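# Slide the pillow fully inside its pillowcase on the table

## Task

Get the pillow inside the pillowcase so that no part of it reaches or sticks out beyond the case's opening, with both items resting on the table (hanging slightly over the table edge is acceptable). It only counts if everything stays that way without the robot holding it, so release both and pull the grippers away at the end.

## Robot and tools

Robot: two 6-joint arms, left_arm and right_arm, each ending in a two-finger parallel gripper. Both report poses in one scene frame. Its origin sits at table-top height, midway between the arm bases and roughly 5 to 10 cm in from the near table edge. +x points away from the robot over the table, +z points up, and left_arm is the one on the +y side. The names left and right do not correspond to image sides. Bases: left_arm at (+0.007, +0.293, -0.013) m, right_arm at (0, -0.277, -0.010) m, both nearly unrotated.

Gripper frame: fingers extend along its +z and close along its y. The reported end_effector_position is the point between the finger pads, just under 1 cm short of the tips. Reported hand positions can be somewhat wrong, more so when the arm is stretched far out.

execute_actions(actions): actions is a list of up to 15 actions, run one after another. Each action is a list of up to 15 rows; each row lasts one control step of 1/30 s, and if fewer than 15 rows are given the final row is repeated to fill 15 steps (0.5 s per action). Every row is one flat list of 14 numbers covering both arms, even if only one moves: first left_arm's six joint targets then its opening, then right_arm's six joint targets then its opening. Joint order within an arm is: shoulder (joint2), elbow (joint3), waist (joint1), wrist pitch (joint4), wrist yaw (joint5), wrist roll (joint6). These are absolute target angles in radians, not offsets. Stated ranges: waist -2.618 to 3.054, shoulder 0.000 to 3.142, elbow 0.000 to 3.142, wrist pitch -1.571 to 1.571, wrist yaw -1.571 to 1.571, wrist roll -2.094 to 2.094. True ends may differ by up to 0.036 rad; a target more than 0.036 rad beyond a stated end (and further out than the current angle) gets the call rejected, and a target past the real end is clipped to it, reported as "joint sent to its limit" (absence of that line does not prove more travel exists). Opening is an absolute value from -1 (closed) to +1 (fully open, 0.087 m between pads). An empty actions list moves nothing and just returns state and images.

Motion behaviour: each joint's target is kept within a set lead of its measured angle (waist 0.202, shoulder 0.258, elbow 0.238, wrist pitch 0.573, wrist yaw and roll 0.522 rad), and targets are scaled back if they would move the gripper more than 70 mm from where it is. Large moves therefore span several actions, and an unfinished move should be re-sent rather than waited on. Friction can leave a joint about 0.031 rad short, and tiny changes may not move it. To keep a joint still, resend the value shown in "Joint targets".

Gripping: grip_measured is the finger opening on the same -1..1 scale as commands (each gripper may read off by about 1 mm). To hold something, command an opening below grip_measured; roughly 0.02 below gives a firm grip, less gives a lighter one. Pads push at most about 20 N; closing fast can squeeze harder and may spring the fingers open.

Results: a state line "left_arm: … | right_arm: …" with each gripper's end_effector_position (m) and end_effector_quat_wxyz; Joint positions and Joint velocities per arm in the joint order above plus pad gap (m, m/s); Joint targets (what the joints are currently driven toward, which can drift on its own); grip_measured; joint torques (total drive output with per-unit offset, scale and noise, nonzero even in free air); and images from cam_high, cam_low, cam_left_wrist, cam_right_wrist (each 504x504), with calibration changes listed if any. "joint command not followed" means a clearance check altered or blocked some joint targets; the rest of the row still ran. MOTOR HOT appears at 75 °C; at 90 °C the arm is halted for 10 s, and at 100 °C that arm loses hold and drops; these are reported as OVER-TEMPERATURE FAULT. Long holding under load heats motors, including while idle between replies.

Cameras: cam_high looks down from above and behind-right (position about 0.573, -0.253, 1.158); cam_low faces back toward the robot from about x 1.33, low over the table; each wrist camera rides on its gripper and its pose follows the arm's joint readings. Calibrations (K, distortion, T_world_to_cam) are supplied but may be off by a couple of degrees and millimetres.

zoom_image(camera, region): camera is one of cam_high, cam_low, cam_left_wrist, cam_right_wrist; region is [x0, y0, x1, y1] integer pixels in that camera's latest full image, origin at top-left, at most 504 by 504. Returns an enlarged view; nothing moves.

read_manual(section): returns only URDF licence texts ("licences"); no motion.

finished_scene(scene): integer number of the scene being closed. Call it only after the pillow is fully in the case, both grippers have let go and moved away, and the last command has settled. It is irreversible and reports success.

Avoid: dropping or flinging the pillow or case, knocking either off the table, slamming or shoving hard, arms colliding or pressing on each other (can end the scene), and touching the fixed bar and plate behind the bases, whose tops can stand up to about 3 cm above the table with no warning before contact.

Each tool is called after ">>>" as name(argument=value, ...), one argument or row to a line, values as JSON.

## Session

>>> execute_actions(
  actions=[],
)

Scene clock: 0.00 s.
left_arm: end_effector_position=(+0.5354, +0.5360, +0.2318) grip_measured=+0.992 end_effector_quat_wxyz=(-0.479, +0.627, -0.435, +0.433) | right_arm: end_effector_position=(+0.4020, -0.2602, +0.1114) grip_measured=+1.000 end_effector_quat_wxyz=(+0.067, -0.315, +0.946, +0.042)
Joint names: [shoulder, elbow, waist, wrist pitch, wrist yaw, wrist roll]
Joint positions: left_arm=[ 1.888  1.356  0.655  0.397  0.401 -1.666  0.087] | right_arm=[ 2.164  2.061  0.079 -1.379 -0.094 -0.576  0.087]
Joint velocities: left_arm=[-0.002 -0.002 -0.007 -0.037  0.007 -0.037 -0.   ] | right_arm=[-0.002  0.002  0.002 -0.066 -0.007 -0.081  0.   ]
Joint torques (N m, as the arm reports them, + toward a larger angle): no reading
Joint targets: left_arm=[1.888 1.356 0.655 0.397 0.401 -1.666] | right_arm=[2.164 2.061 0.079 -1.379 -0.094 -0.576]
camera_calibration (this result's frames):
cam_left_wrist: T_world_to_cam=[[0.158434, 0.171122, 0.972428, -0.403111], [-0.567179, -0.79039, 0.231497, 0.693258], [0.808212, -0.588218, -0.0281679, 0.0301638], [0, 0, 0, 1]] pos_world=[0.43269, 0.634669, 0.232359]
cam_right_wrist: T_world_to_cam=[[0.599838, -0.799374, -0.0345689, -0.447403], [-0.587901, -0.469635, 0.658647, 0.0665013], [-0.54274, -0.374759, -0.751657, 0.343196], [0, 0, 0, 1]] pos_world=[0.493732, -0.197795, 0.198699]

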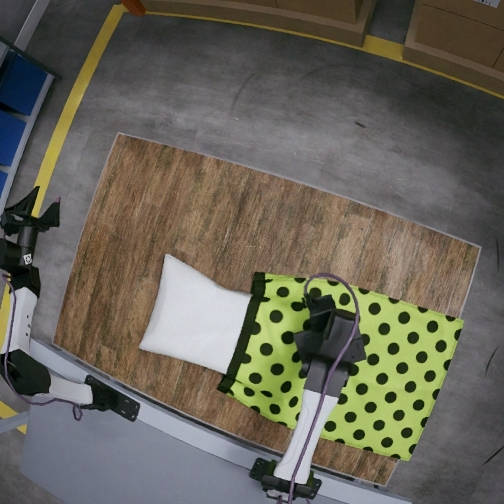

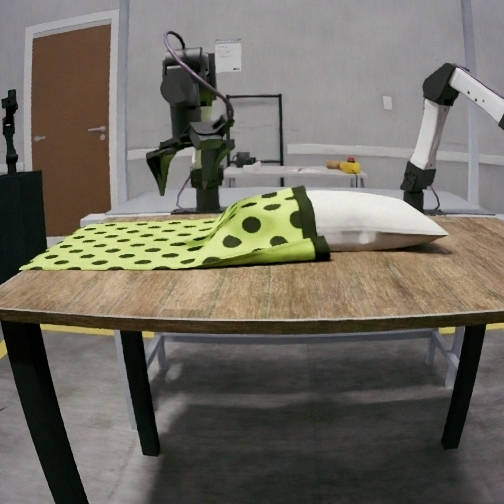

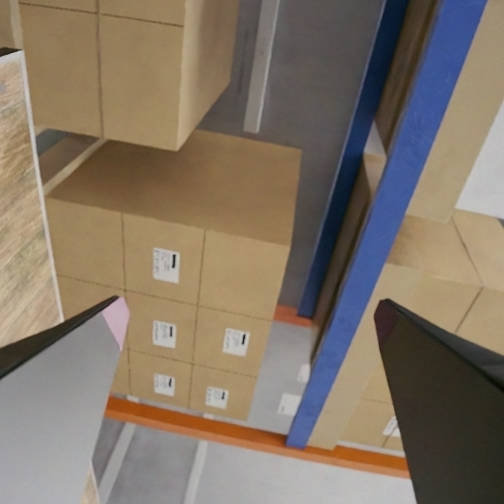

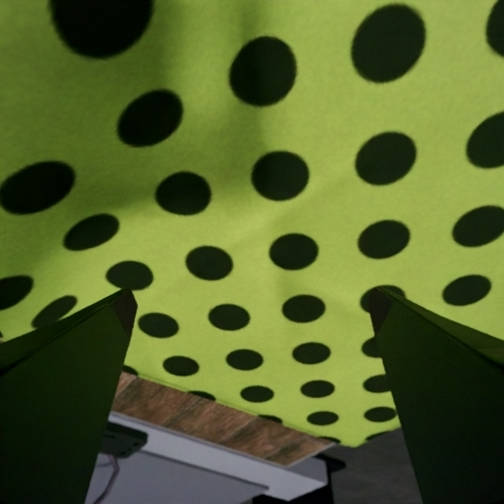

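>>> execute_actions(
  actions=[
    [[1.75,1.5,0.45,-0.2,0.8,-0.8,0.2,1.75,1.9,0.1,-1.2,-0.3,-0.52,0.2]],
    [[1.75,1.6,0.15,-0.8,1.2,0,-0.4,1.35,1.7,0.15,-1.1,-0.6,-0.52,0.2]],
    [[1.92,1.62,-0.15,-0.85,1.2,0,-0.4,1.3,1.7,0.15,-1.1,-0.6,-0.52,0.2]],
    [[2.05,1.61,-0.245,-0.76,1.2,0,-0.4,1.3,1.7,0.15,-1.1,-0.6,-0.52,0.2]],
    [[2.075,1.56,-0.25,-0.70,1.2,0,-0.4,1.3,1.7,0.15,-1.1,-0.6,-0.52,0.2]],
  ],
)

Scene clock: 3.37 s.
left_arm: end_effector_position=(+0.3583, +0.0247, +0.1152) grip_measured=-0.400 end_effector_quat_wxyz=(+0.065, +0.205, +0.793, -0.570) | right_arm: end_effector_position=(+0.2871, -0.1654, +0.3457) grip_measured=+0.200 end_effector_quat_wxyz=(+0.466, -0.395, +0.771, +0.183)
Joint names: [shoulder, elbow, waist, wrist pitch, wrist yaw, wrist roll]
Joint positions: left_arm=[ 2.057  1.59  -0.251 -0.706  1.193 -0.008  0.026] | right_arm=[ 1.306  1.721  0.144 -1.101 -0.595 -0.529  0.052]
Joint velocities: left_arm=[-0.017  0.002  0.002  0.007  0.051 -0.051  0.   ] | right_arm=[-0.012  0.002  0.007 -0.051 -0.007 -0.051  0.001]
Joint torques (N m, as the arm reports them, + toward a larger angle): left_arm=[-12.55   5.82   0.09   1.05   0.61   0.08] | right_arm=[-4.66  5.03 -0.1   2.15 -0.32  0.16]
Joint targets: left_arm=[2.075 1.560 -0.250 -0.700 1.200 0.000] | right_arm=[1.300 1.700 0.150 -1.100 -0.600 -0.520]
camera_calibration (this result's frames):
cam_left_wrist: T_world_to_cam=[[-0.402186, -0.294614, 0.866862, 0.0502885], [-0.49885, 0.864443, 0.0623472, 0.169824], [-0.767721, -0.407359, -0.494635, 0.483178], [0, 0, 0, 1]] pos_world=[0.475888, 0.0648394, 0.184816]
cam_right_wrist: T_world_to_cam=[[0.776762, -0.624057, 0.0848132, -0.357621], [-0.60546, -0.777019, -0.17222, 0.130621], [0.173376, 0.0824228, -0.981401, 0.441863], [0, 0, 0, 1]] pos_world=[0.280263, -0.158101, 0.486472]

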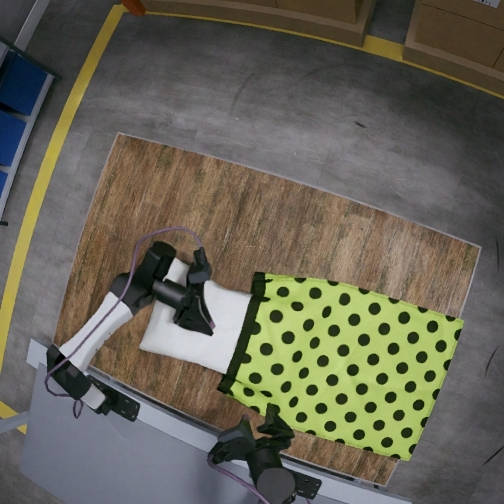

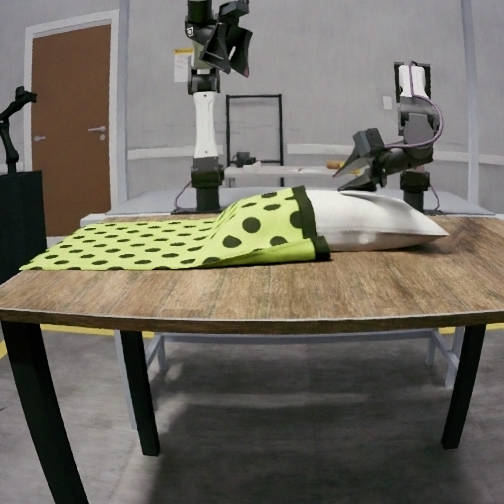

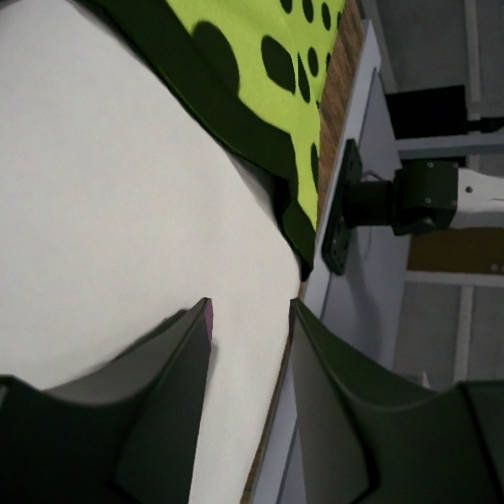

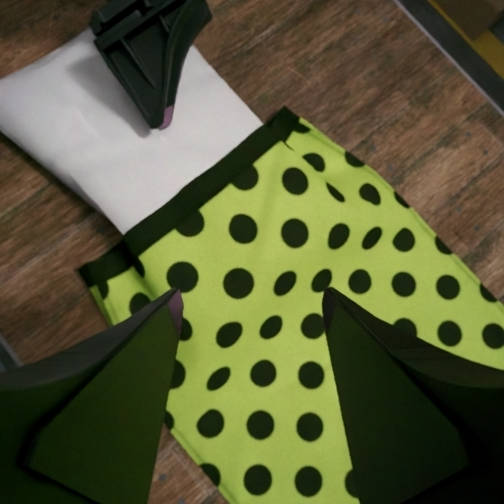

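>>> execute_actions(
  actions=[
    [[2.16,1.66,-0.30,-0.72,1.2,0,-0.4,1.3,1.7,0.15,-1.1,-0.6,-0.52,0.2]],
    [[2.235,1.79,-0.35,-0.77,1.2,0,-0.4,1.3,1.7,0.15,-1.1,-0.6,-0.52,0.2]],
    [[2.30,1.90,-0.40,-0.81,1.2,0,-0.4,1.3,1.7,0.15,-1.1,-0.6,-0.52,0.2]],
  ],
)

Scene clock: 4.93 s.
left_arm: end_effector_position=(+0.3597, -0.0429, +0.1012) grip_measured=-0.400 end_effector_quat_wxyz=(+0.018, +0.259, +0.772, -0.579) | right_arm: end_effector_position=(+0.2871, -0.1654, +0.3457) grip_measured=+0.200 end_effector_quat_wxyz=(+0.466, -0.395, +0.771, +0.183)
Joint names: [shoulder, elbow, waist, wrist pitch, wrist yaw, wrist roll]
Joint positions: left_arm=[ 2.277  1.881 -0.396 -0.789  1.204 -0.007  0.026] | right_arm=[ 1.306  1.721  0.144 -1.101 -0.595 -0.529  0.052]
Joint velocities: left_arm=[ 0.007 -0.002  0.012  0.022 -0.081 -0.037  0.   ] | right_arm=[ 0.002  0.007 -0.007  0.022 -0.081 -0.066 -0.   ]
Joint torques (N m, as the arm reports them, + toward a larger angle): left_arm=[-14.27   9.77  -0.35   0.8    0.49   0.06] | right_arm=[-4.66  5.03 -0.12  2.14 -0.31  0.16]
Joint targets: left_arm=[2.300 1.900 -0.400 -0.810 1.200 0.000] | right_arm=[1.300 1.700 0.150 -1.100 -0.600 -0.520]
camera_calibration (this result's frames):
cam_left_wrist: T_world_to_cam=[[-0.427486, -0.221639, 0.876431, 0.054334], [-0.363768, 0.929702, 0.0576796, 0.184513], [-0.827604, -0.294161, -0.47806, 0.474529], [0, 0, 0, 1]] pos_world=[0.483069, -0.0199113, 0.168591]
cam_right_wrist: T_world_to_cam=[[0.776762, -0.624057, 0.0848132, -0.357621], [-0.60546, -0.777019, -0.17222, 0.130621], [0.173376, 0.0824228, -0.981401, 0.441863], [0, 0, 0, 1]] pos_world=[0.280263, -0.158101, 0.486472]

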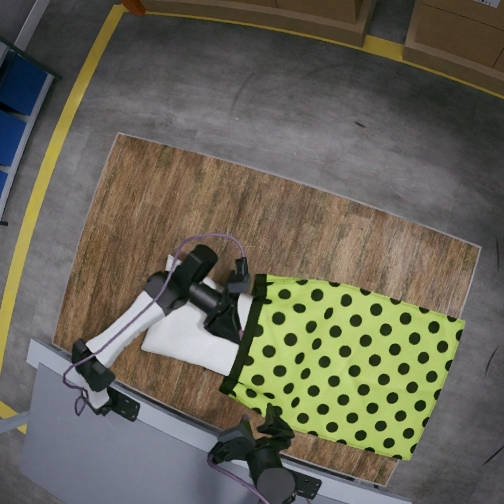

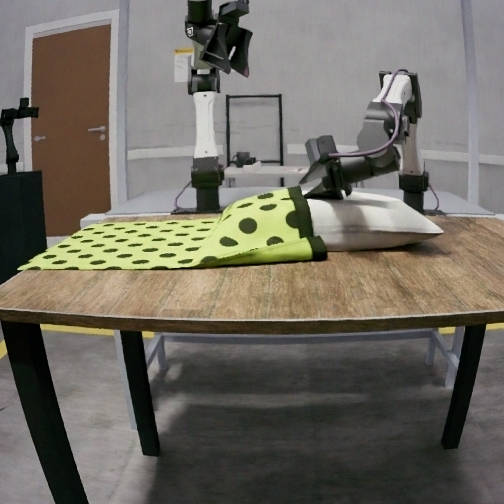

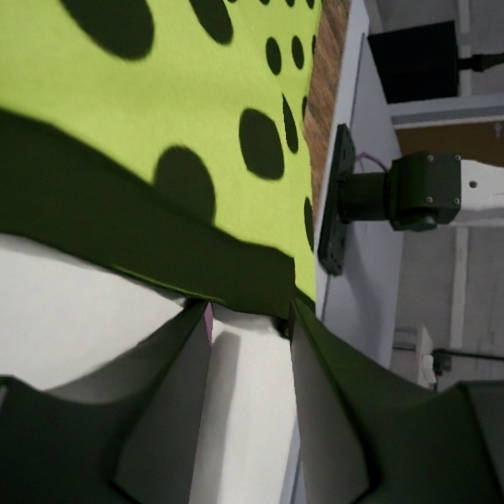

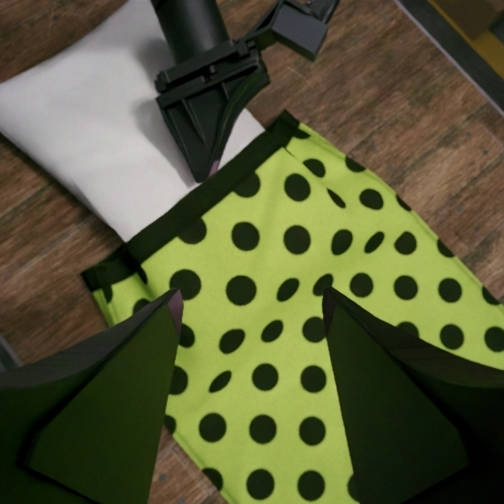

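>>> execute_actions(
  actions=[
    [[2.29,1.93,-0.40,-0.82,1.2,0,-0.1,1.3,1.7,0.15,-1.1,-0.6,-0.52,0.2]],
    [[2.36,2.05,-0.435,-0.88,1.2,0,-0.1,1.3,1.7,0.15,-1.1,-0.6,-0.52,0.2]],
    [[2.42,2.15,-0.465,-0.93,1.2,0,-0.1,1.3,1.7,0.15,-1.1,-0.6,-0.52,0.2]],
  ],
)

Scene clock: 9.23 s.
left_arm: end_effector_position=(+0.3622, -0.0765, +0.1101) grip_measured=-0.100 end_effector_quat_wxyz=(+0.002, +0.285, +0.762, -0.582) | right_arm: end_effector_position=(+0.2871, -0.1654, +0.3457) grip_measured=+0.200 end_effector_quat_wxyz=(+0.466, -0.395, +0.771, +0.183)
Joint names: [shoulder, elbow, waist, wrist pitch, wrist yaw, wrist roll]
Joint positions: left_arm=[ 2.399  2.128 -0.459 -0.91   1.206 -0.006  0.039] | right_arm=[ 1.306  1.721  0.144 -1.101 -0.595 -0.529  0.052]
Joint velocities: left_arm=[-0.002 -0.002 -0.012 -0.037 -0.051  0.007 -0.   ] | right_arm=[-0.017 -0.022 -0.002 -0.051  0.022 -0.007  0.001]
Joint torques (N m, as the arm reports them, + toward a larger angle): left_arm=[-15.51  10.1   -0.63   0.82   0.48   0.05] | right_arm=[-4.65  5.04 -0.11  2.15 -0.31  0.16]
Joint targets: left_arm=[2.420 2.150 -0.465 -0.930 1.200 0.000] | right_arm=[1.300 1.700 0.150 -1.100 -0.600 -0.520]
camera_calibration (this result's frames):
cam_left_wrist: T_world_to_cam=[[-0.443633, -0.188525, 0.876155, 0.048599], [-0.304506, 0.951172, 0.0504833, 0.197124], [-0.842891, -0.244399, -0.479378, 0.480399], [0, 0, 0, 1]] pos_world=[0.48651, -0.060928, 0.177761]
cam_right_wrist: T_world_to_cam=[[0.776762, -0.624057, 0.0848132, -0.357621], [-0.60546, -0.777019, -0.17222, 0.130621], [0.173376, 0.0824228, -0.981401, 0.441863], [0, 0, 0, 1]] pos_world=[0.280263, -0.158101, 0.486472]

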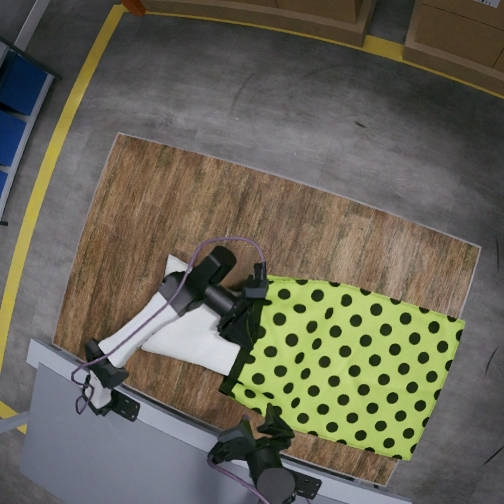

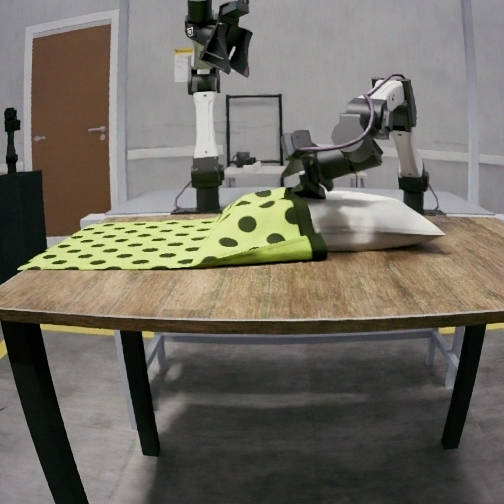

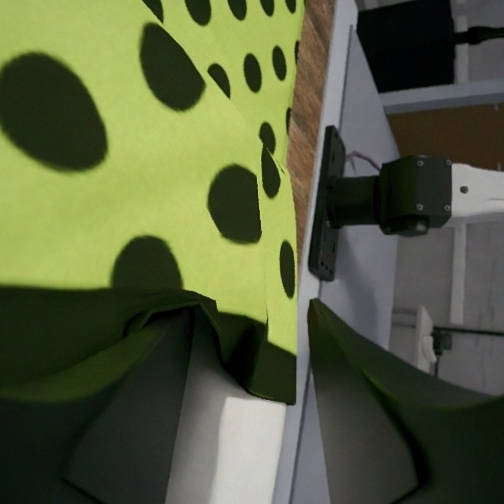

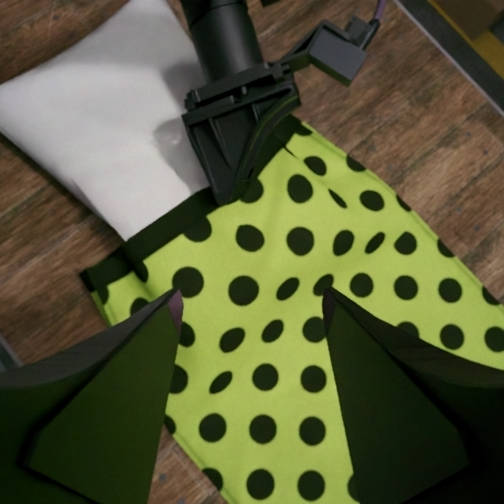

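>>> execute_actions(
  actions=[
    [[2.42,2.15,-0.465,-0.93,1.2,0,-0.5,1.3,1.7,0.15,-1.1,-0.6,-0.52,0.2]],
    [[2.42,2.15,-0.465,-0.93,1.2,0,-0.85,1.3,1.7,0.15,-1.1,-0.6,-0.52,0.2]],
    [[2.42,2.15,-0.465,-0.93,1.2,0,-1,1.3,1.7,0.15,-1.1,-0.6,-0.52,0.2]],
    [[2.34,2.26,-0.42,-1.1,1.2,0,-1,1.37,1.7,0.3,-1.1,-0.6,-0.52,0.2]],
    [[2.27,2.37,-0.376,-1.28,1.2,0,-1,1.45,1.7,0.4,-1.05,-0.6,-0.52,0.2]],
  ],
)

Scene clock: 11.93 s.
left_arm: end_effector_position=(+0.3634, -0.0318, +0.2255) grip_measured=-0.991 end_effector_quat_wxyz=(+0.036, +0.258, +0.775, -0.576) | right_arm: end_effector_position=(+0.2835, -0.0800, +0.3116) grip_measured=+0.200 end_effector_quat_wxyz=(+0.399, -0.487, +0.736, +0.249)
Joint names: [shoulder, elbow, waist, wrist pitch, wrist yaw, wrist roll]
Joint positions: left_arm=[ 2.261  2.357 -0.374 -1.256  1.196 -0.006  0.   ] | right_arm=[ 1.445  1.721  0.396 -1.057 -0.6   -0.528  0.053]
Joint velocities: left_arm=[-0.027  0.017  0.007  0.007 -0.007 -0.11   0.001] | right_arm=[-0.037  0.007 -0.002 -0.022  0.066 -0.051  0.   ]
Joint torques (N m, as the arm reports them, + toward a larger angle): left_arm=[-14.96   8.98  -0.12   0.88   0.58   0.05] | right_arm=[-5.65  5.42 -0.29  2.06 -0.28  0.14]
Joint targets: left_arm=[2.270 2.370 -0.376 -1.280 1.200 -0.000] | right_arm=[1.450 1.700 0.400 -1.050 -0.600 -0.520]
camera_calibration (this result's frames):
cam_left_wrist: T_world_to_cam=[[-0.446083, -0.230563, 0.864783, -0.0414313], [-0.388097, 0.920508, 0.0452269, 0.179724], [-0.806468, -0.315445, -0.500104, 0.536952], [0, 0, 0, 1]] pos_world=[0.484303, -0.00561124, 0.296233]
cam_right_wrist: T_world_to_cam=[[0.914315, -0.404387, 0.0223293, -0.300624], [-0.400022, -0.910316, -0.106335, 0.0994683], [0.0633271, 0.0882912, -0.99408, 0.437643], [0, 0, 0, 1]] pos_world=[0.28694, -0.0696607, 0.452341]

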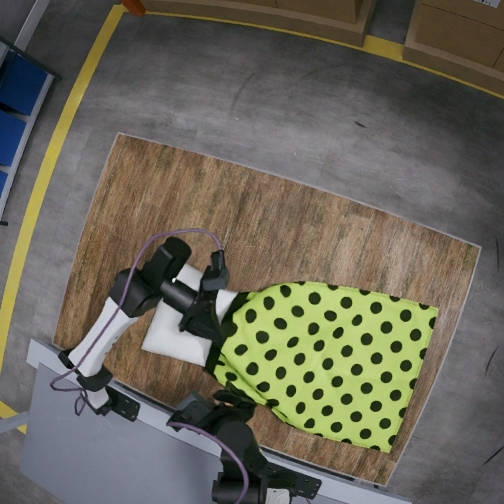

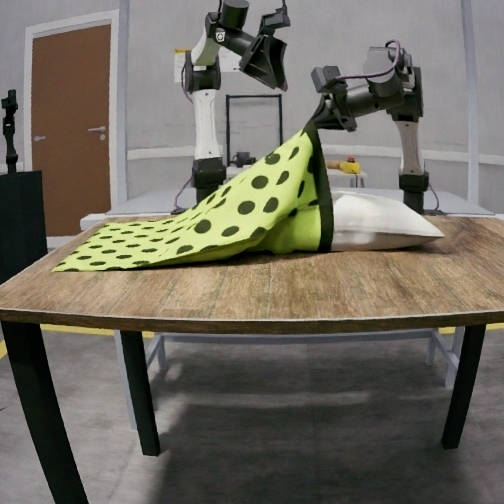

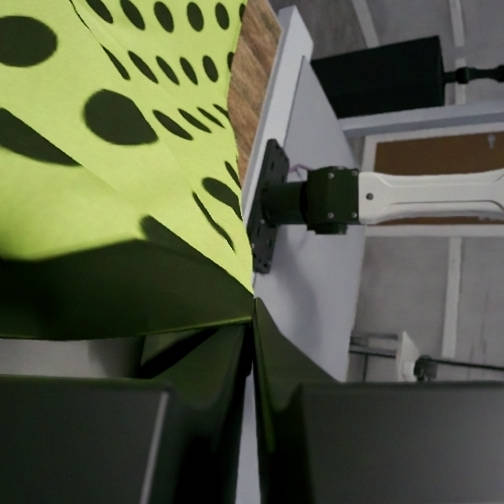

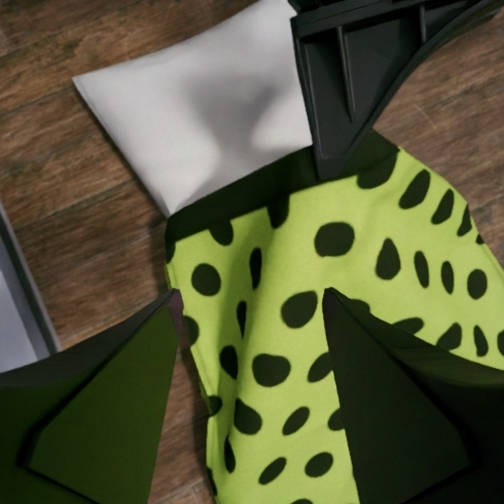

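>>> execute_actions(
  actions=[
    [[2.27,2.37,-0.376,-1.28,1.2,0,-1,1.535,1.48,0.32,-0.75,-0.6,-0.52,0.2]],
    [[2.27,2.37,-0.376,-1.28,1.2,0,-1,1.6,1.42,0.355,-0.63,-0.6,-0.52,0.2]],
    [[2.27,2.37,-0.376,-1.28,1.2,0,-1,1.66,1.36,0.385,-0.53,-0.6,-0.52,0.1]],
  ],
)

Scene clock: 21.40 s.
left_arm: end_effector_position=(+0.3623, -0.0313, +0.2254) grip_measured=-0.991 end_effector_quat_wxyz=(+0.032, +0.255, +0.776, -0.576) | right_arm: end_effector_position=(+0.3656, -0.0537, +0.1789) grip_measured=+0.100 end_effector_quat_wxyz=(+0.388, -0.479, +0.747, +0.248)
Joint names: [shoulder, elbow, waist, wrist pitch, wrist yaw, wrist roll]
Joint positions: left_arm=[ 2.261  2.357 -0.374 -1.265  1.196 -0.006  0.   ] | right_arm=[ 1.651  1.382  0.378 -0.542 -0.599 -0.528  0.048]
Joint velocities: left_arm=[-0.002 -0.017 -0.027  0.037 -0.081 -0.022  0.001] | right_arm=[ 0.007  0.002 -0.012 -0.037  0.095 -0.095  0.001]
Joint torques (N m, as the arm reports them, + toward a larger angle): left_arm=[-14.91   8.93  -0.11   0.89   0.59   0.06] | right_arm=[-8.43  6.51 -0.04  2.06 -0.3   0.13]
Joint targets: left_arm=[2.270 2.370 -0.376 -1.280 1.200 0.000] | right_arm=[1.660 1.360 0.385 -0.530 -0.600 -0.520]
camera_calibration (this result's frames):
cam_left_wrist: T_world_to_cam=[[-0.439097, -0.233472, 0.867574, -0.0450142], [-0.38763, 0.920376, 0.0514941, 0.177241], [-0.810516, -0.313687, -0.494635, 0.536414], [0, 0, 0, 1]] pos_world=[0.48371, -0.00537175, 0.295255]
cam_right_wrist: T_world_to_cam=[[0.906932, -0.421275, 0.00107066, -0.356504], [-0.419698, -0.90375, -0.0841938, 0.145772], [0.0364364, 0.0759087, -0.996449, 0.307833], [0, 0, 0, 1]] pos_world=[0.373289, -0.0418118, 0.319395]

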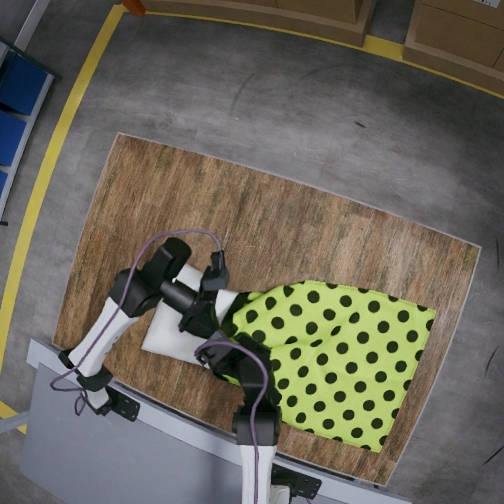

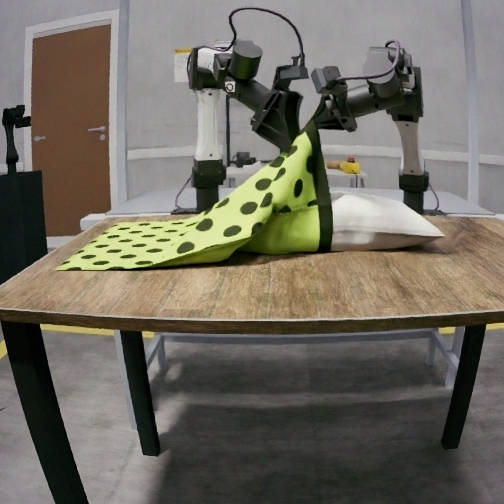

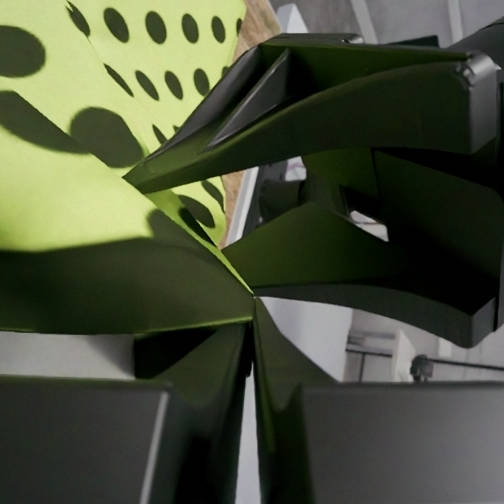

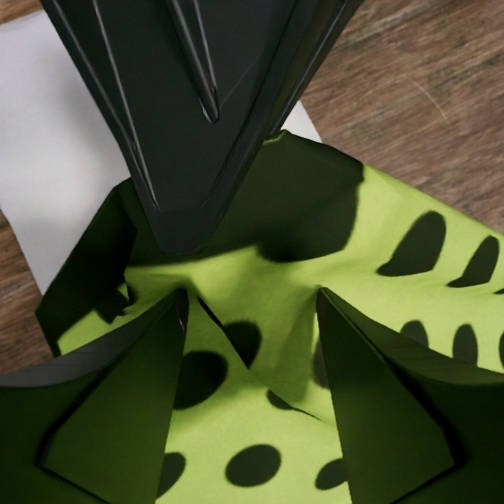

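>>> execute_actions(
  actions=[
    [[2.27,2.37,-0.376,-1.28,1.2,0,-1,1.66,1.36,0.4,-0.53,-0.6,-0.52,-0.3]],
    [[2.27,2.37,-0.376,-1.28,1.2,0,-1,1.66,1.36,0.4,-0.53,-0.6,-0.52,-0.65]],
    [[2.27,2.37,-0.376,-1.28,1.2,0,-1,1.66,1.36,0.4,-0.53,-0.6,-0.52,-0.9]],
    [[2.27,2.37,-0.376,-1.28,1.2,0,-1,1.66,1.36,0.4,-0.53,-0.6,-0.52,-1]],
  ],
)

Scene clock: 23.47 s.
left_arm: end_effector_position=(+0.3623, -0.0313, +0.2253) grip_measured=-0.991 end_effector_quat_wxyz=(+0.033, +0.256, +0.776, -0.576) | right_arm: end_effector_position=(+0.3635, -0.0477, +0.1803) grip_measured=-0.956 end_effector_quat_wxyz=(+0.390, -0.485, +0.741, +0.251)
Joint names: [shoulder, elbow, waist, wrist pitch, wrist yaw, wrist roll]
Joint positions: left_arm=[ 2.261  2.357 -0.374 -1.265  1.195 -0.005  0.   ] | right_arm=[ 1.651  1.382  0.392 -0.534 -0.603 -0.528  0.002]
Joint velocities: left_arm=[-0.007  0.007  0.002 -0.125  0.022  0.007 -0.001] | right_arm=[-0.002 -0.007  0.007 -0.007 -0.081  0.051  0.   ]
Joint torques (N m, as the arm reports them, + toward a larger angle): left_arm=[-14.93   8.95  -0.23   0.88   0.59   0.05] | right_arm=[-8.41  6.46  0.03  2.04 -0.27  0.13]
Joint targets: left_arm=[2.270 2.370 -0.376 -1.280 1.200 -0.000] | right_arm=[1.660 1.360 0.400 -0.530 -0.600 -0.520]
camera_calibration (this result's frames):
cam_left_wrist: T_world_to_cam=[[-0.439604, -0.234025, 0.867168, -0.0446066], [-0.38779, 0.920292, 0.0517747, 0.177237], [-0.810165, -0.313519, -0.495317, 0.536443], [0, 0, 0, 1]] pos_world=[0.483729, -0.00536401, 0.295214]
cam_right_wrist: T_world_to_cam=[[0.913511, -0.406782, 0.00515526, -0.354551], [-0.404642, -0.909867, -0.0916904, 0.145947], [0.0419886, 0.0816741, -0.995774, 0.30698], [0, 0, 0, 1]] pos_world=[0.370053, -0.0365051, 0.320893]

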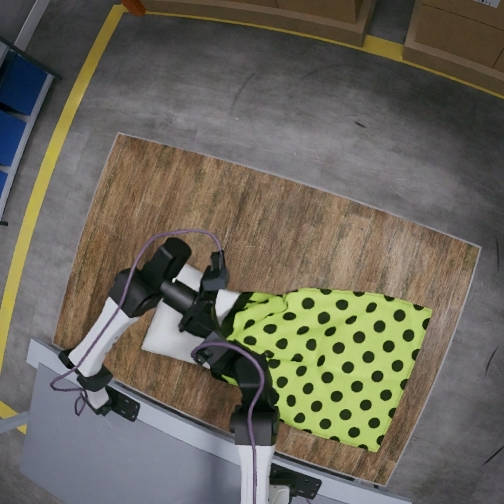

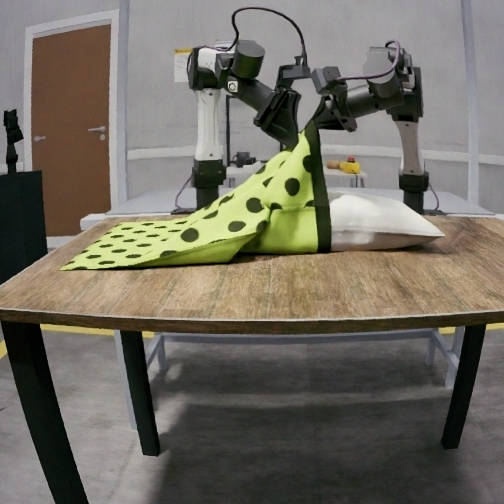

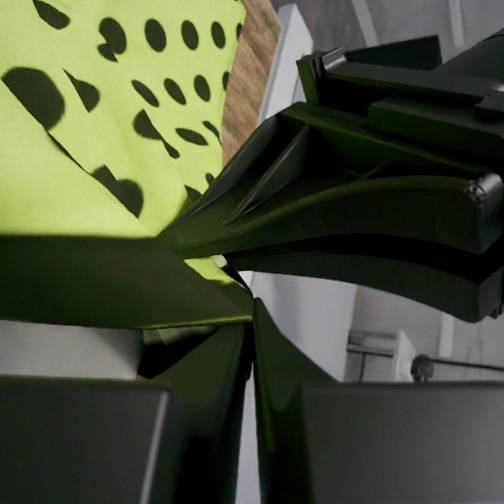

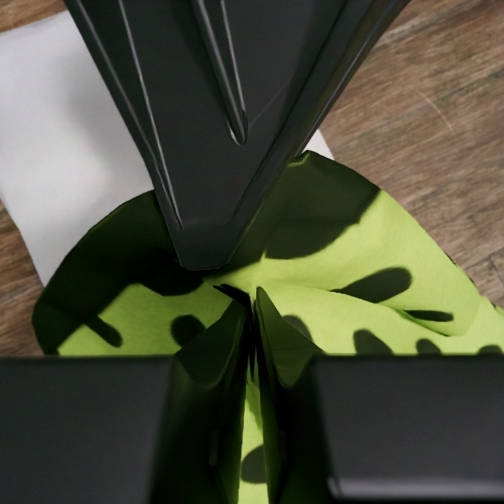

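>>> execute_actions(
  actions=[
    [[2.27,2.37,-0.376,-1.28,1.2,0,-0.6,1.66,1.36,0.4,-0.53,-0.6,-0.52,-1]],
    [[2.05,2.05,-0.15,-1.3,1.2,0,-0.5,1.66,1.36,0.4,-0.53,-0.6,-0.52,-1]],
    [[1.85,1.6,0.25,-1.25,1.2,0,0.2,1.67,1.6,0.42,-0.74,-0.6,-0.52,-1]],
    [[1.88,1.3,0.5,-1.0,1.2,0,0.2,1.68,1.75,0.436,-0.86,-0.6,-0.52,-1]],
    [[2.02,1.17,0.46,-0.74,1.2,0,0.2,1.68,1.75,0.436,-0.86,-0.6,-0.52,-1]],
    [[2.03,1.17,0.42,-0.74,1.2,0,0.2,1.68,1.75,0.436,-0.86,-0.6,-0.52,-1]],
  ],
)

Scene clock: 26.83 s.
left_arm: end_effector_position=(+0.3493, +0.2568, +0.0409) grip_measured=+0.200 end_effector_quat_wxyz=(+0.084, -0.181, +0.813, -0.547) | right_arm: end_effector_position=(+0.3508, -0.0403, +0.2600) grip_measured=-0.956 end_effector_quat_wxyz=(+0.385, -0.496, +0.736, +0.253)
Joint names: [shoulder, elbow, waist, wrist pitch, wrist yaw, wrist roll]
Joint positions: left_arm=[ 2.029  1.182  0.42  -0.746  1.199 -0.001  0.052] | right_arm=[ 1.676  1.733  0.425 -0.862 -0.593 -0.528  0.002]
Joint velocities: left_arm=[-0.002  0.007 -0.002  0.007 -0.007  0.022 -0.001] | right_arm=[-0.007 -0.012  0.012  0.037 -0.007 -0.007  0.001]
Joint torques (N m, as the arm reports them, + toward a larger angle): left_arm=[-12.01   5.63  -0.04   0.49   0.58   0.  ] | right_arm=[-8.81  9.1   0.22  2.02 -0.36  0.13]
Joint targets: left_arm=[2.030 1.170 0.420 -0.740 1.200 0.000] | right_arm=[1.680 1.750 0.436 -0.860 -0.600 -0.520]
camera_calibration (this result's frames):
cam_left_wrist: T_world_to_cam=[[0.213844, -0.359999, 0.908114, -0.0205493], [-0.846886, 0.395012, 0.356019, 0.199401], [-0.486883, -0.845202, -0.220407, 0.537182], [0, 0, 0, 1]] pos_world=[0.434809, 0.367863, 0.0660693]
cam_right_wrist: T_world_to_cam=[[0.924108, -0.382009, 0.00970853, -0.344173], [-0.379876, -0.921112, -0.0851316, 0.144055], [0.0414637, 0.0749828, -0.996322, 0.386294], [0, 0, 0, 1]] pos_world=[0.356759, -0.0277516, 0.400479]

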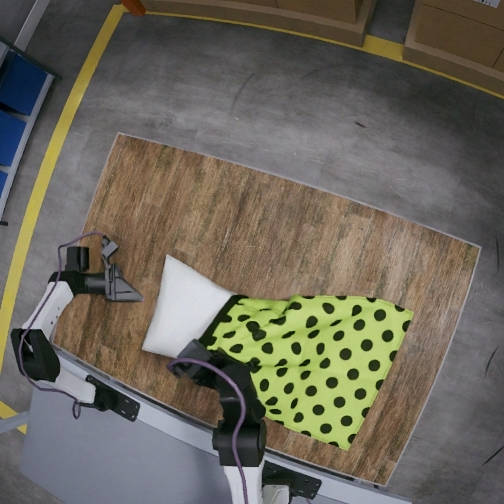

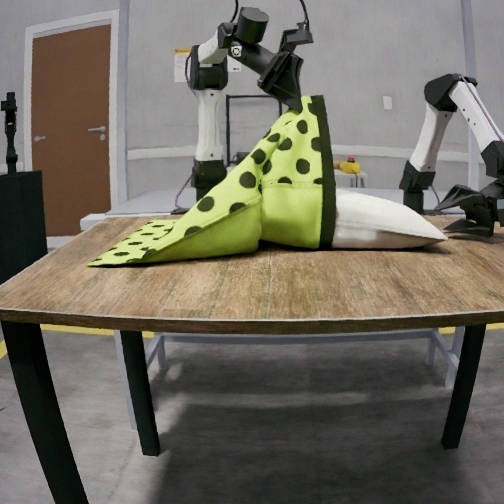

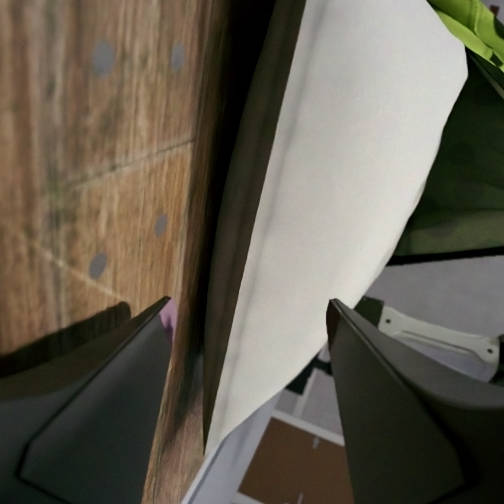

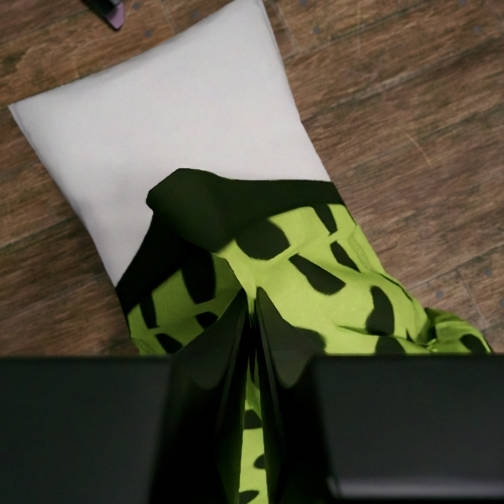

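>>> execute_actions(
  actions=[
    [[2.055,1.23,0.32,-0.76,1.2,0,0.1,1.68,1.75,0.436,-0.86,-0.6,-0.52,-1]],
    [[2.08,1.28,0.22,-0.77,1.2,0,0.1,1.68,1.75,0.436,-0.86,-0.6,-0.52,-1]],
    [[2.08,1.28,0.22,-0.77,1.2,0,-0.5,1.68,1.75,0.436,-0.86,-0.6,-0.52,-1]],
    [[2.08,1.28,0.22,-0.77,1.2,0,-0.85,1.68,1.75,0.436,-0.86,-0.6,-0.52,-1]],
    [[2.08,1.28,0.22,-0.77,1.2,0,-1,1.68,1.75,0.436,-0.86,-0.6,-0.52,-1]],
  ],
)

Scene clock: 29.47 s.
left_arm: end_effector_position=(+0.3532, +0.1918, +0.0441) grip_measured=-1.000 end_effector_quat_wxyz=(+0.040, -0.088, +0.826, -0.555) | right_arm: end_effector_position=(+0.3501, -0.0405, +0.2595) grip_measured=-0.956 end_effector_quat_wxyz=(+0.384, -0.496, +0.736, +0.254)
Joint names: [shoulder, elbow, waist, wrist pitch, wrist yaw, wrist roll]
Joint positions: left_arm=[ 2.062  1.26   0.214 -0.757  1.198 -0.001  0.   ] | right_arm=[ 1.676  1.733  0.425 -0.866 -0.593 -0.528  0.002]
Joint velocities: left_arm=[ 0.007 -0.007  0.022  0.007 -0.007 -0.037  0.   ] | right_arm=[-0.007 -0.002 -0.012 -0.095 -0.022 -0.022 -0.002]
Joint torques (N m, as the arm reports them, + toward a larger angle): left_arm=[-10.99   8.39   0.57   0.33   0.61   0.01] | right_arm=[-8.8   9.09  0.21  2.05 -0.37  0.13]
Joint targets: left_arm=[2.080 1.280 0.220 -0.770 1.200 0.000] | right_arm=[1.680 1.750 0.436 -0.860 -0.600 -0.520]
camera_calibration (this result's frames):
cam_left_wrist: T_world_to_cam=[[0.108327, -0.394661, 0.912419, -0.00396568], [-0.758409, 0.560578, 0.332517, 0.165279], [-0.642714, -0.728007, -0.238589, 0.51822], [0, 0, 0, 1]] pos_world=[0.458846, 0.283051, 0.0723019]
cam_right_wrist: T_world_to_cam=[[0.924156, -0.38195, 0.00705825, -0.342991], [-0.380123, -0.921258, -0.0823999, 0.142872], [0.0379751, 0.0734674, -0.996574, 0.38704], [0, 0, 0, 1]] pos_world=[0.356588, -0.0278177, 0.399908]

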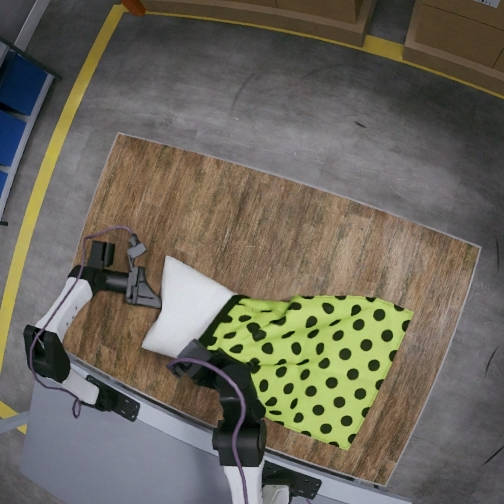

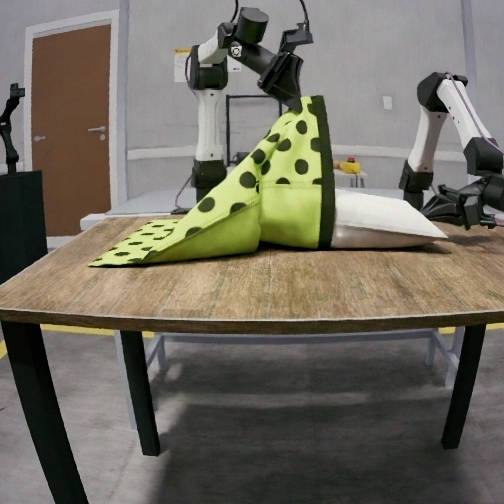

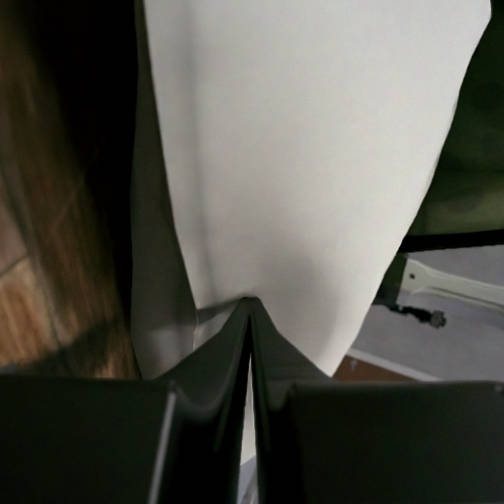

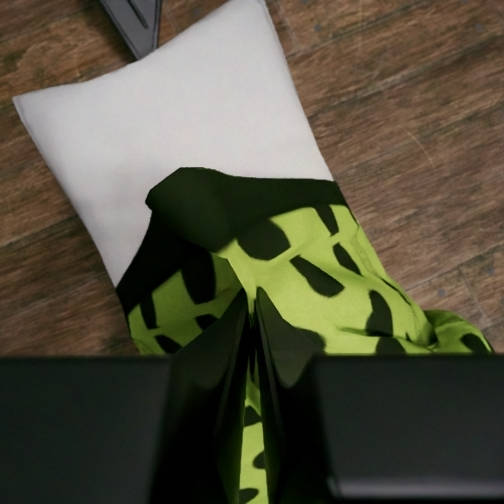

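>>> execute_actions(
  actions=[
    [[2.08,1.22,0.32,-0.74,1.2,0,0.1,1.68,1.75,0.436,-0.86,-0.6,-0.52,-1]],
    [[2.11,1.28,0.2,-0.76,1.2,0,0.1,1.68,1.75,0.436,-0.86,-0.6,-0.52,-1]],
    [[2.15,1.35,0.09,-0.77,1.2,0,0.1,1.68,1.75,0.436,-0.86,-0.6,-0.52,-1]],
    [[2.15,1.35,0.09,-0.77,1.2,0,-0.4,1.68,1.75,0.436,-0.86,-0.6,-0.52,-1]],
    [[2.15,1.35,0.09,-0.77,1.2,0,-0.75,1.68,1.75,0.436,-0.86,-0.6,-0.52,-1]],
  ],
)

Scene clock: 32.17 s.
left_arm: end_effector_position=(+0.3533, +0.1494, +0.0356) grip_measured=-0.750 end_effector_quat_wxyz=(+0.004, -0.035, +0.828, -0.560) | right_arm: end_effector_position=(+0.3498, -0.0409, +0.2589) grip_measured=-0.956 end_effector_quat_wxyz=(+0.382, -0.496, +0.737, +0.253)
Joint names: [shoulder, elbow, waist, wrist pitch, wrist yaw, wrist roll]
Joint positions: left_arm=[ 2.131  1.332  0.085 -0.759  1.201 -0.001  0.011] | right_arm=[ 1.676  1.733  0.425 -0.869 -0.591 -0.528  0.002]
Joint velocities: left_arm=[-0.007  0.012  0.002 -0.081  0.007 -0.007 -0.002] | right_arm=[ 0.002 -0.007 -0.027 -0.022 -0.022 -0.037  0.001]
Joint torques (N m, as the arm reports them, + toward a larger angle): left_arm=[-11.67   8.25   0.34   0.35   0.56   0.  ] | right_arm=[-8.79  9.1   0.21  2.08 -0.38  0.13]
Joint targets: left_arm=[2.150 1.350 0.090 -0.770 1.200 -0.000] | right_arm=[1.680 1.750 0.436 -0.860 -0.600 -0.520]
camera_calibration (this result's frames):
cam_left_wrist: T_world_to_cam=[[0.0565717, -0.396989, 0.916078, 0.00549728], [-0.680251, 0.656286, 0.326415, 0.150307], [-0.730793, -0.641629, -0.232925, 0.503444], [0, 0, 0, 1]] pos_world=[0.469849, 0.226562, 0.0631662]
cam_right_wrist: T_world_to_cam=[[0.923773, -0.382897, 0.0057043, -0.34237], [-0.381274, -0.921041, -0.0794563, 0.141967], [0.0356775, 0.0712247, -0.996822, 0.387349], [0, 0, 0, 1]] pos_world=[0.356581, -0.0279233, 0.399351]

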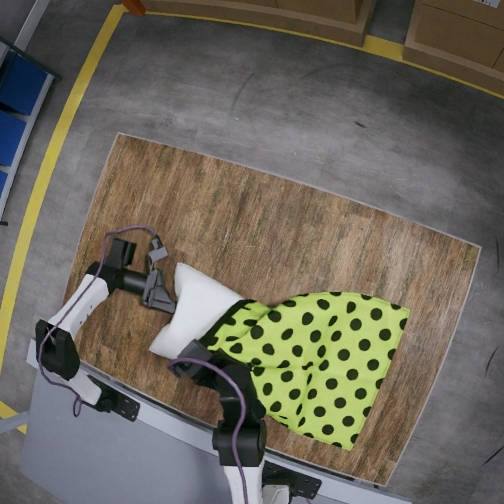

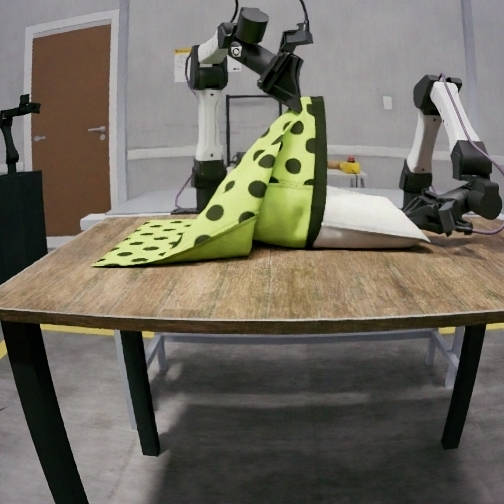

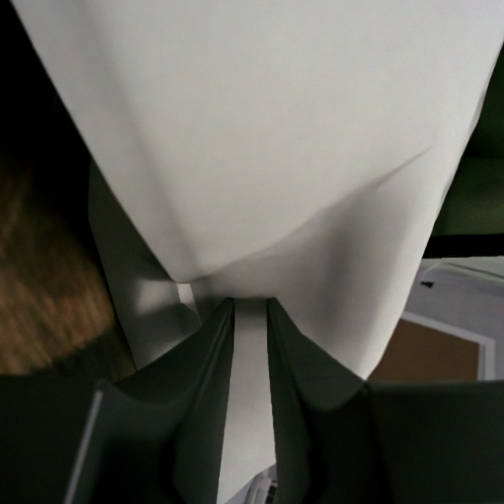

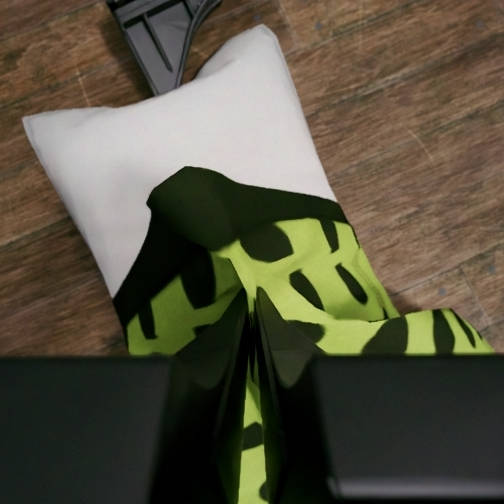

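>>> execute_actions(
  actions=[
    [[2.08,1.24,0.27,-0.75,1.2,0,0.0,1.67,1.5,0.42,-0.64,-0.6,-0.52,-1]],
    [[2.075,1.24,0.27,-0.75,1.2,0,0.3,1.67,1.42,0.42,-0.57,-0.6,-0.52,-1]],
  ],
)

>>> zoom_image(
  camera="cam_low",
  region=[330, 160, 504, 270],
)

Scene clock: 33.33 s.
left_arm: end_effector_position=(+0.3621, +0.2127, +0.0383) grip_measured=+0.300 end_effector_quat_wxyz=(+0.054, -0.114, +0.822, -0.555) | right_arm: end_effector_position=(+0.3594, -0.0350, +0.1910) grip_measured=-0.956 end_effector_quat_wxyz=(+0.385, -0.497, +0.735, +0.255)
Joint names: [shoulder, elbow, waist, wrist pitch, wrist yaw, wrist roll]
Joint positions: left_arm=[ 2.091  1.275  0.272 -0.75   1.203 -0.001  0.057] | right_arm=[ 1.667  1.444  0.425 -0.583 -0.596 -0.528  0.002]
Joint velocities: left_arm=[ 0.017 -0.002 -0.007 -0.037 -0.022  0.037 -0.001] | right_arm=[-0.012 -0.007 -0.007  0.095  0.007  0.037 -0.   ]
Joint torques (N m, as the arm reports them, + toward a larger angle): left_arm=[-14.38   3.91  -0.18   0.45   0.55  -0.02] | right_arm=[-9.09  6.27 -0.93  2.12 -0.34  0.13]
Joint targets: left_arm=[2.075 1.240 0.270 -0.750 1.200 -0.000] | right_arm=[1.670 1.420 0.420 -0.570 -0.600 -0.520]
camera_calibration (this result's frames):
cam_left_wrist: T_world_to_cam=[[0.135314, -0.383553, 0.913552, -0.00360659], [-0.788469, 0.516675, 0.333712, 0.182478], [-0.600006, -0.765463, -0.232506, 0.530043], [0, 0, 0, 1]] pos_world=[0.462395, 0.310063, 0.0656379]
cam_right_wrist: T_world_to_cam=[[0.924952, -0.380007, 0.00765751, -0.349324], [-0.377997, -0.921795, -0.0860933, 0.145817], [0.0397747, 0.0767377, -0.996258, 0.317504], [0, 0, 0, 1]] pos_world=[0.365598, -0.022696, 0.331545]

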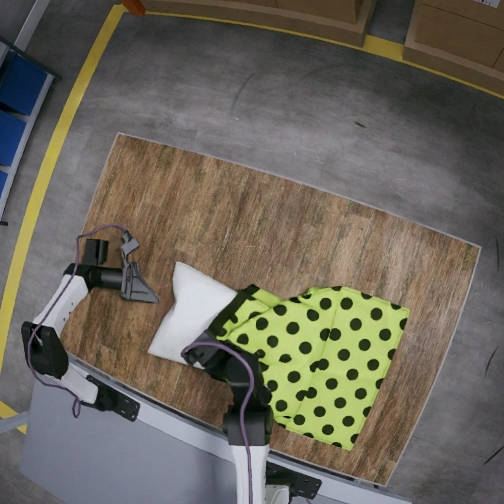

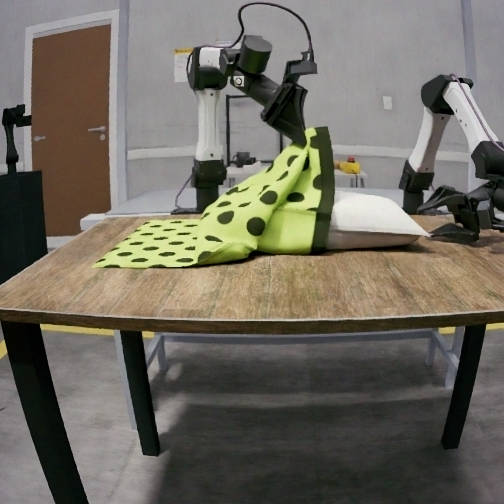

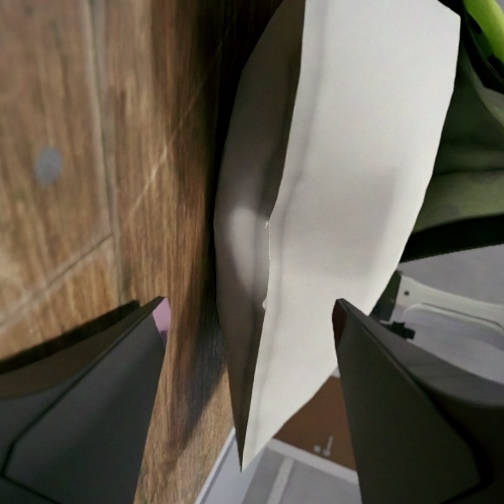

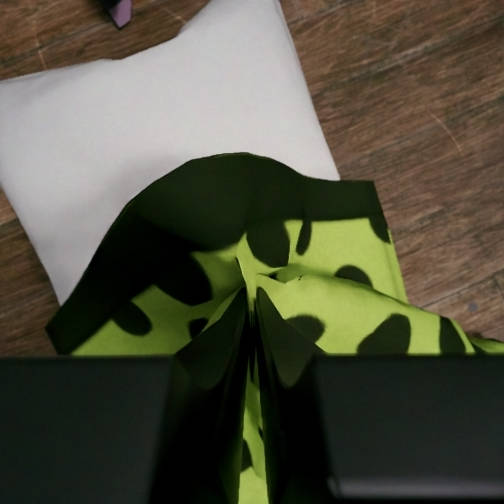

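Region (330, 160, 504, 270) of cam_low's 504x504 image, scaled by 2.897, with more detail than that image has; it fills the top 319 rows of this view, and the rest is white.

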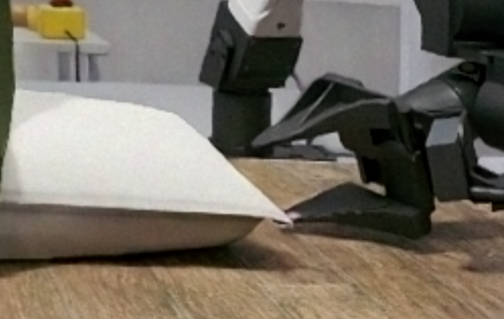

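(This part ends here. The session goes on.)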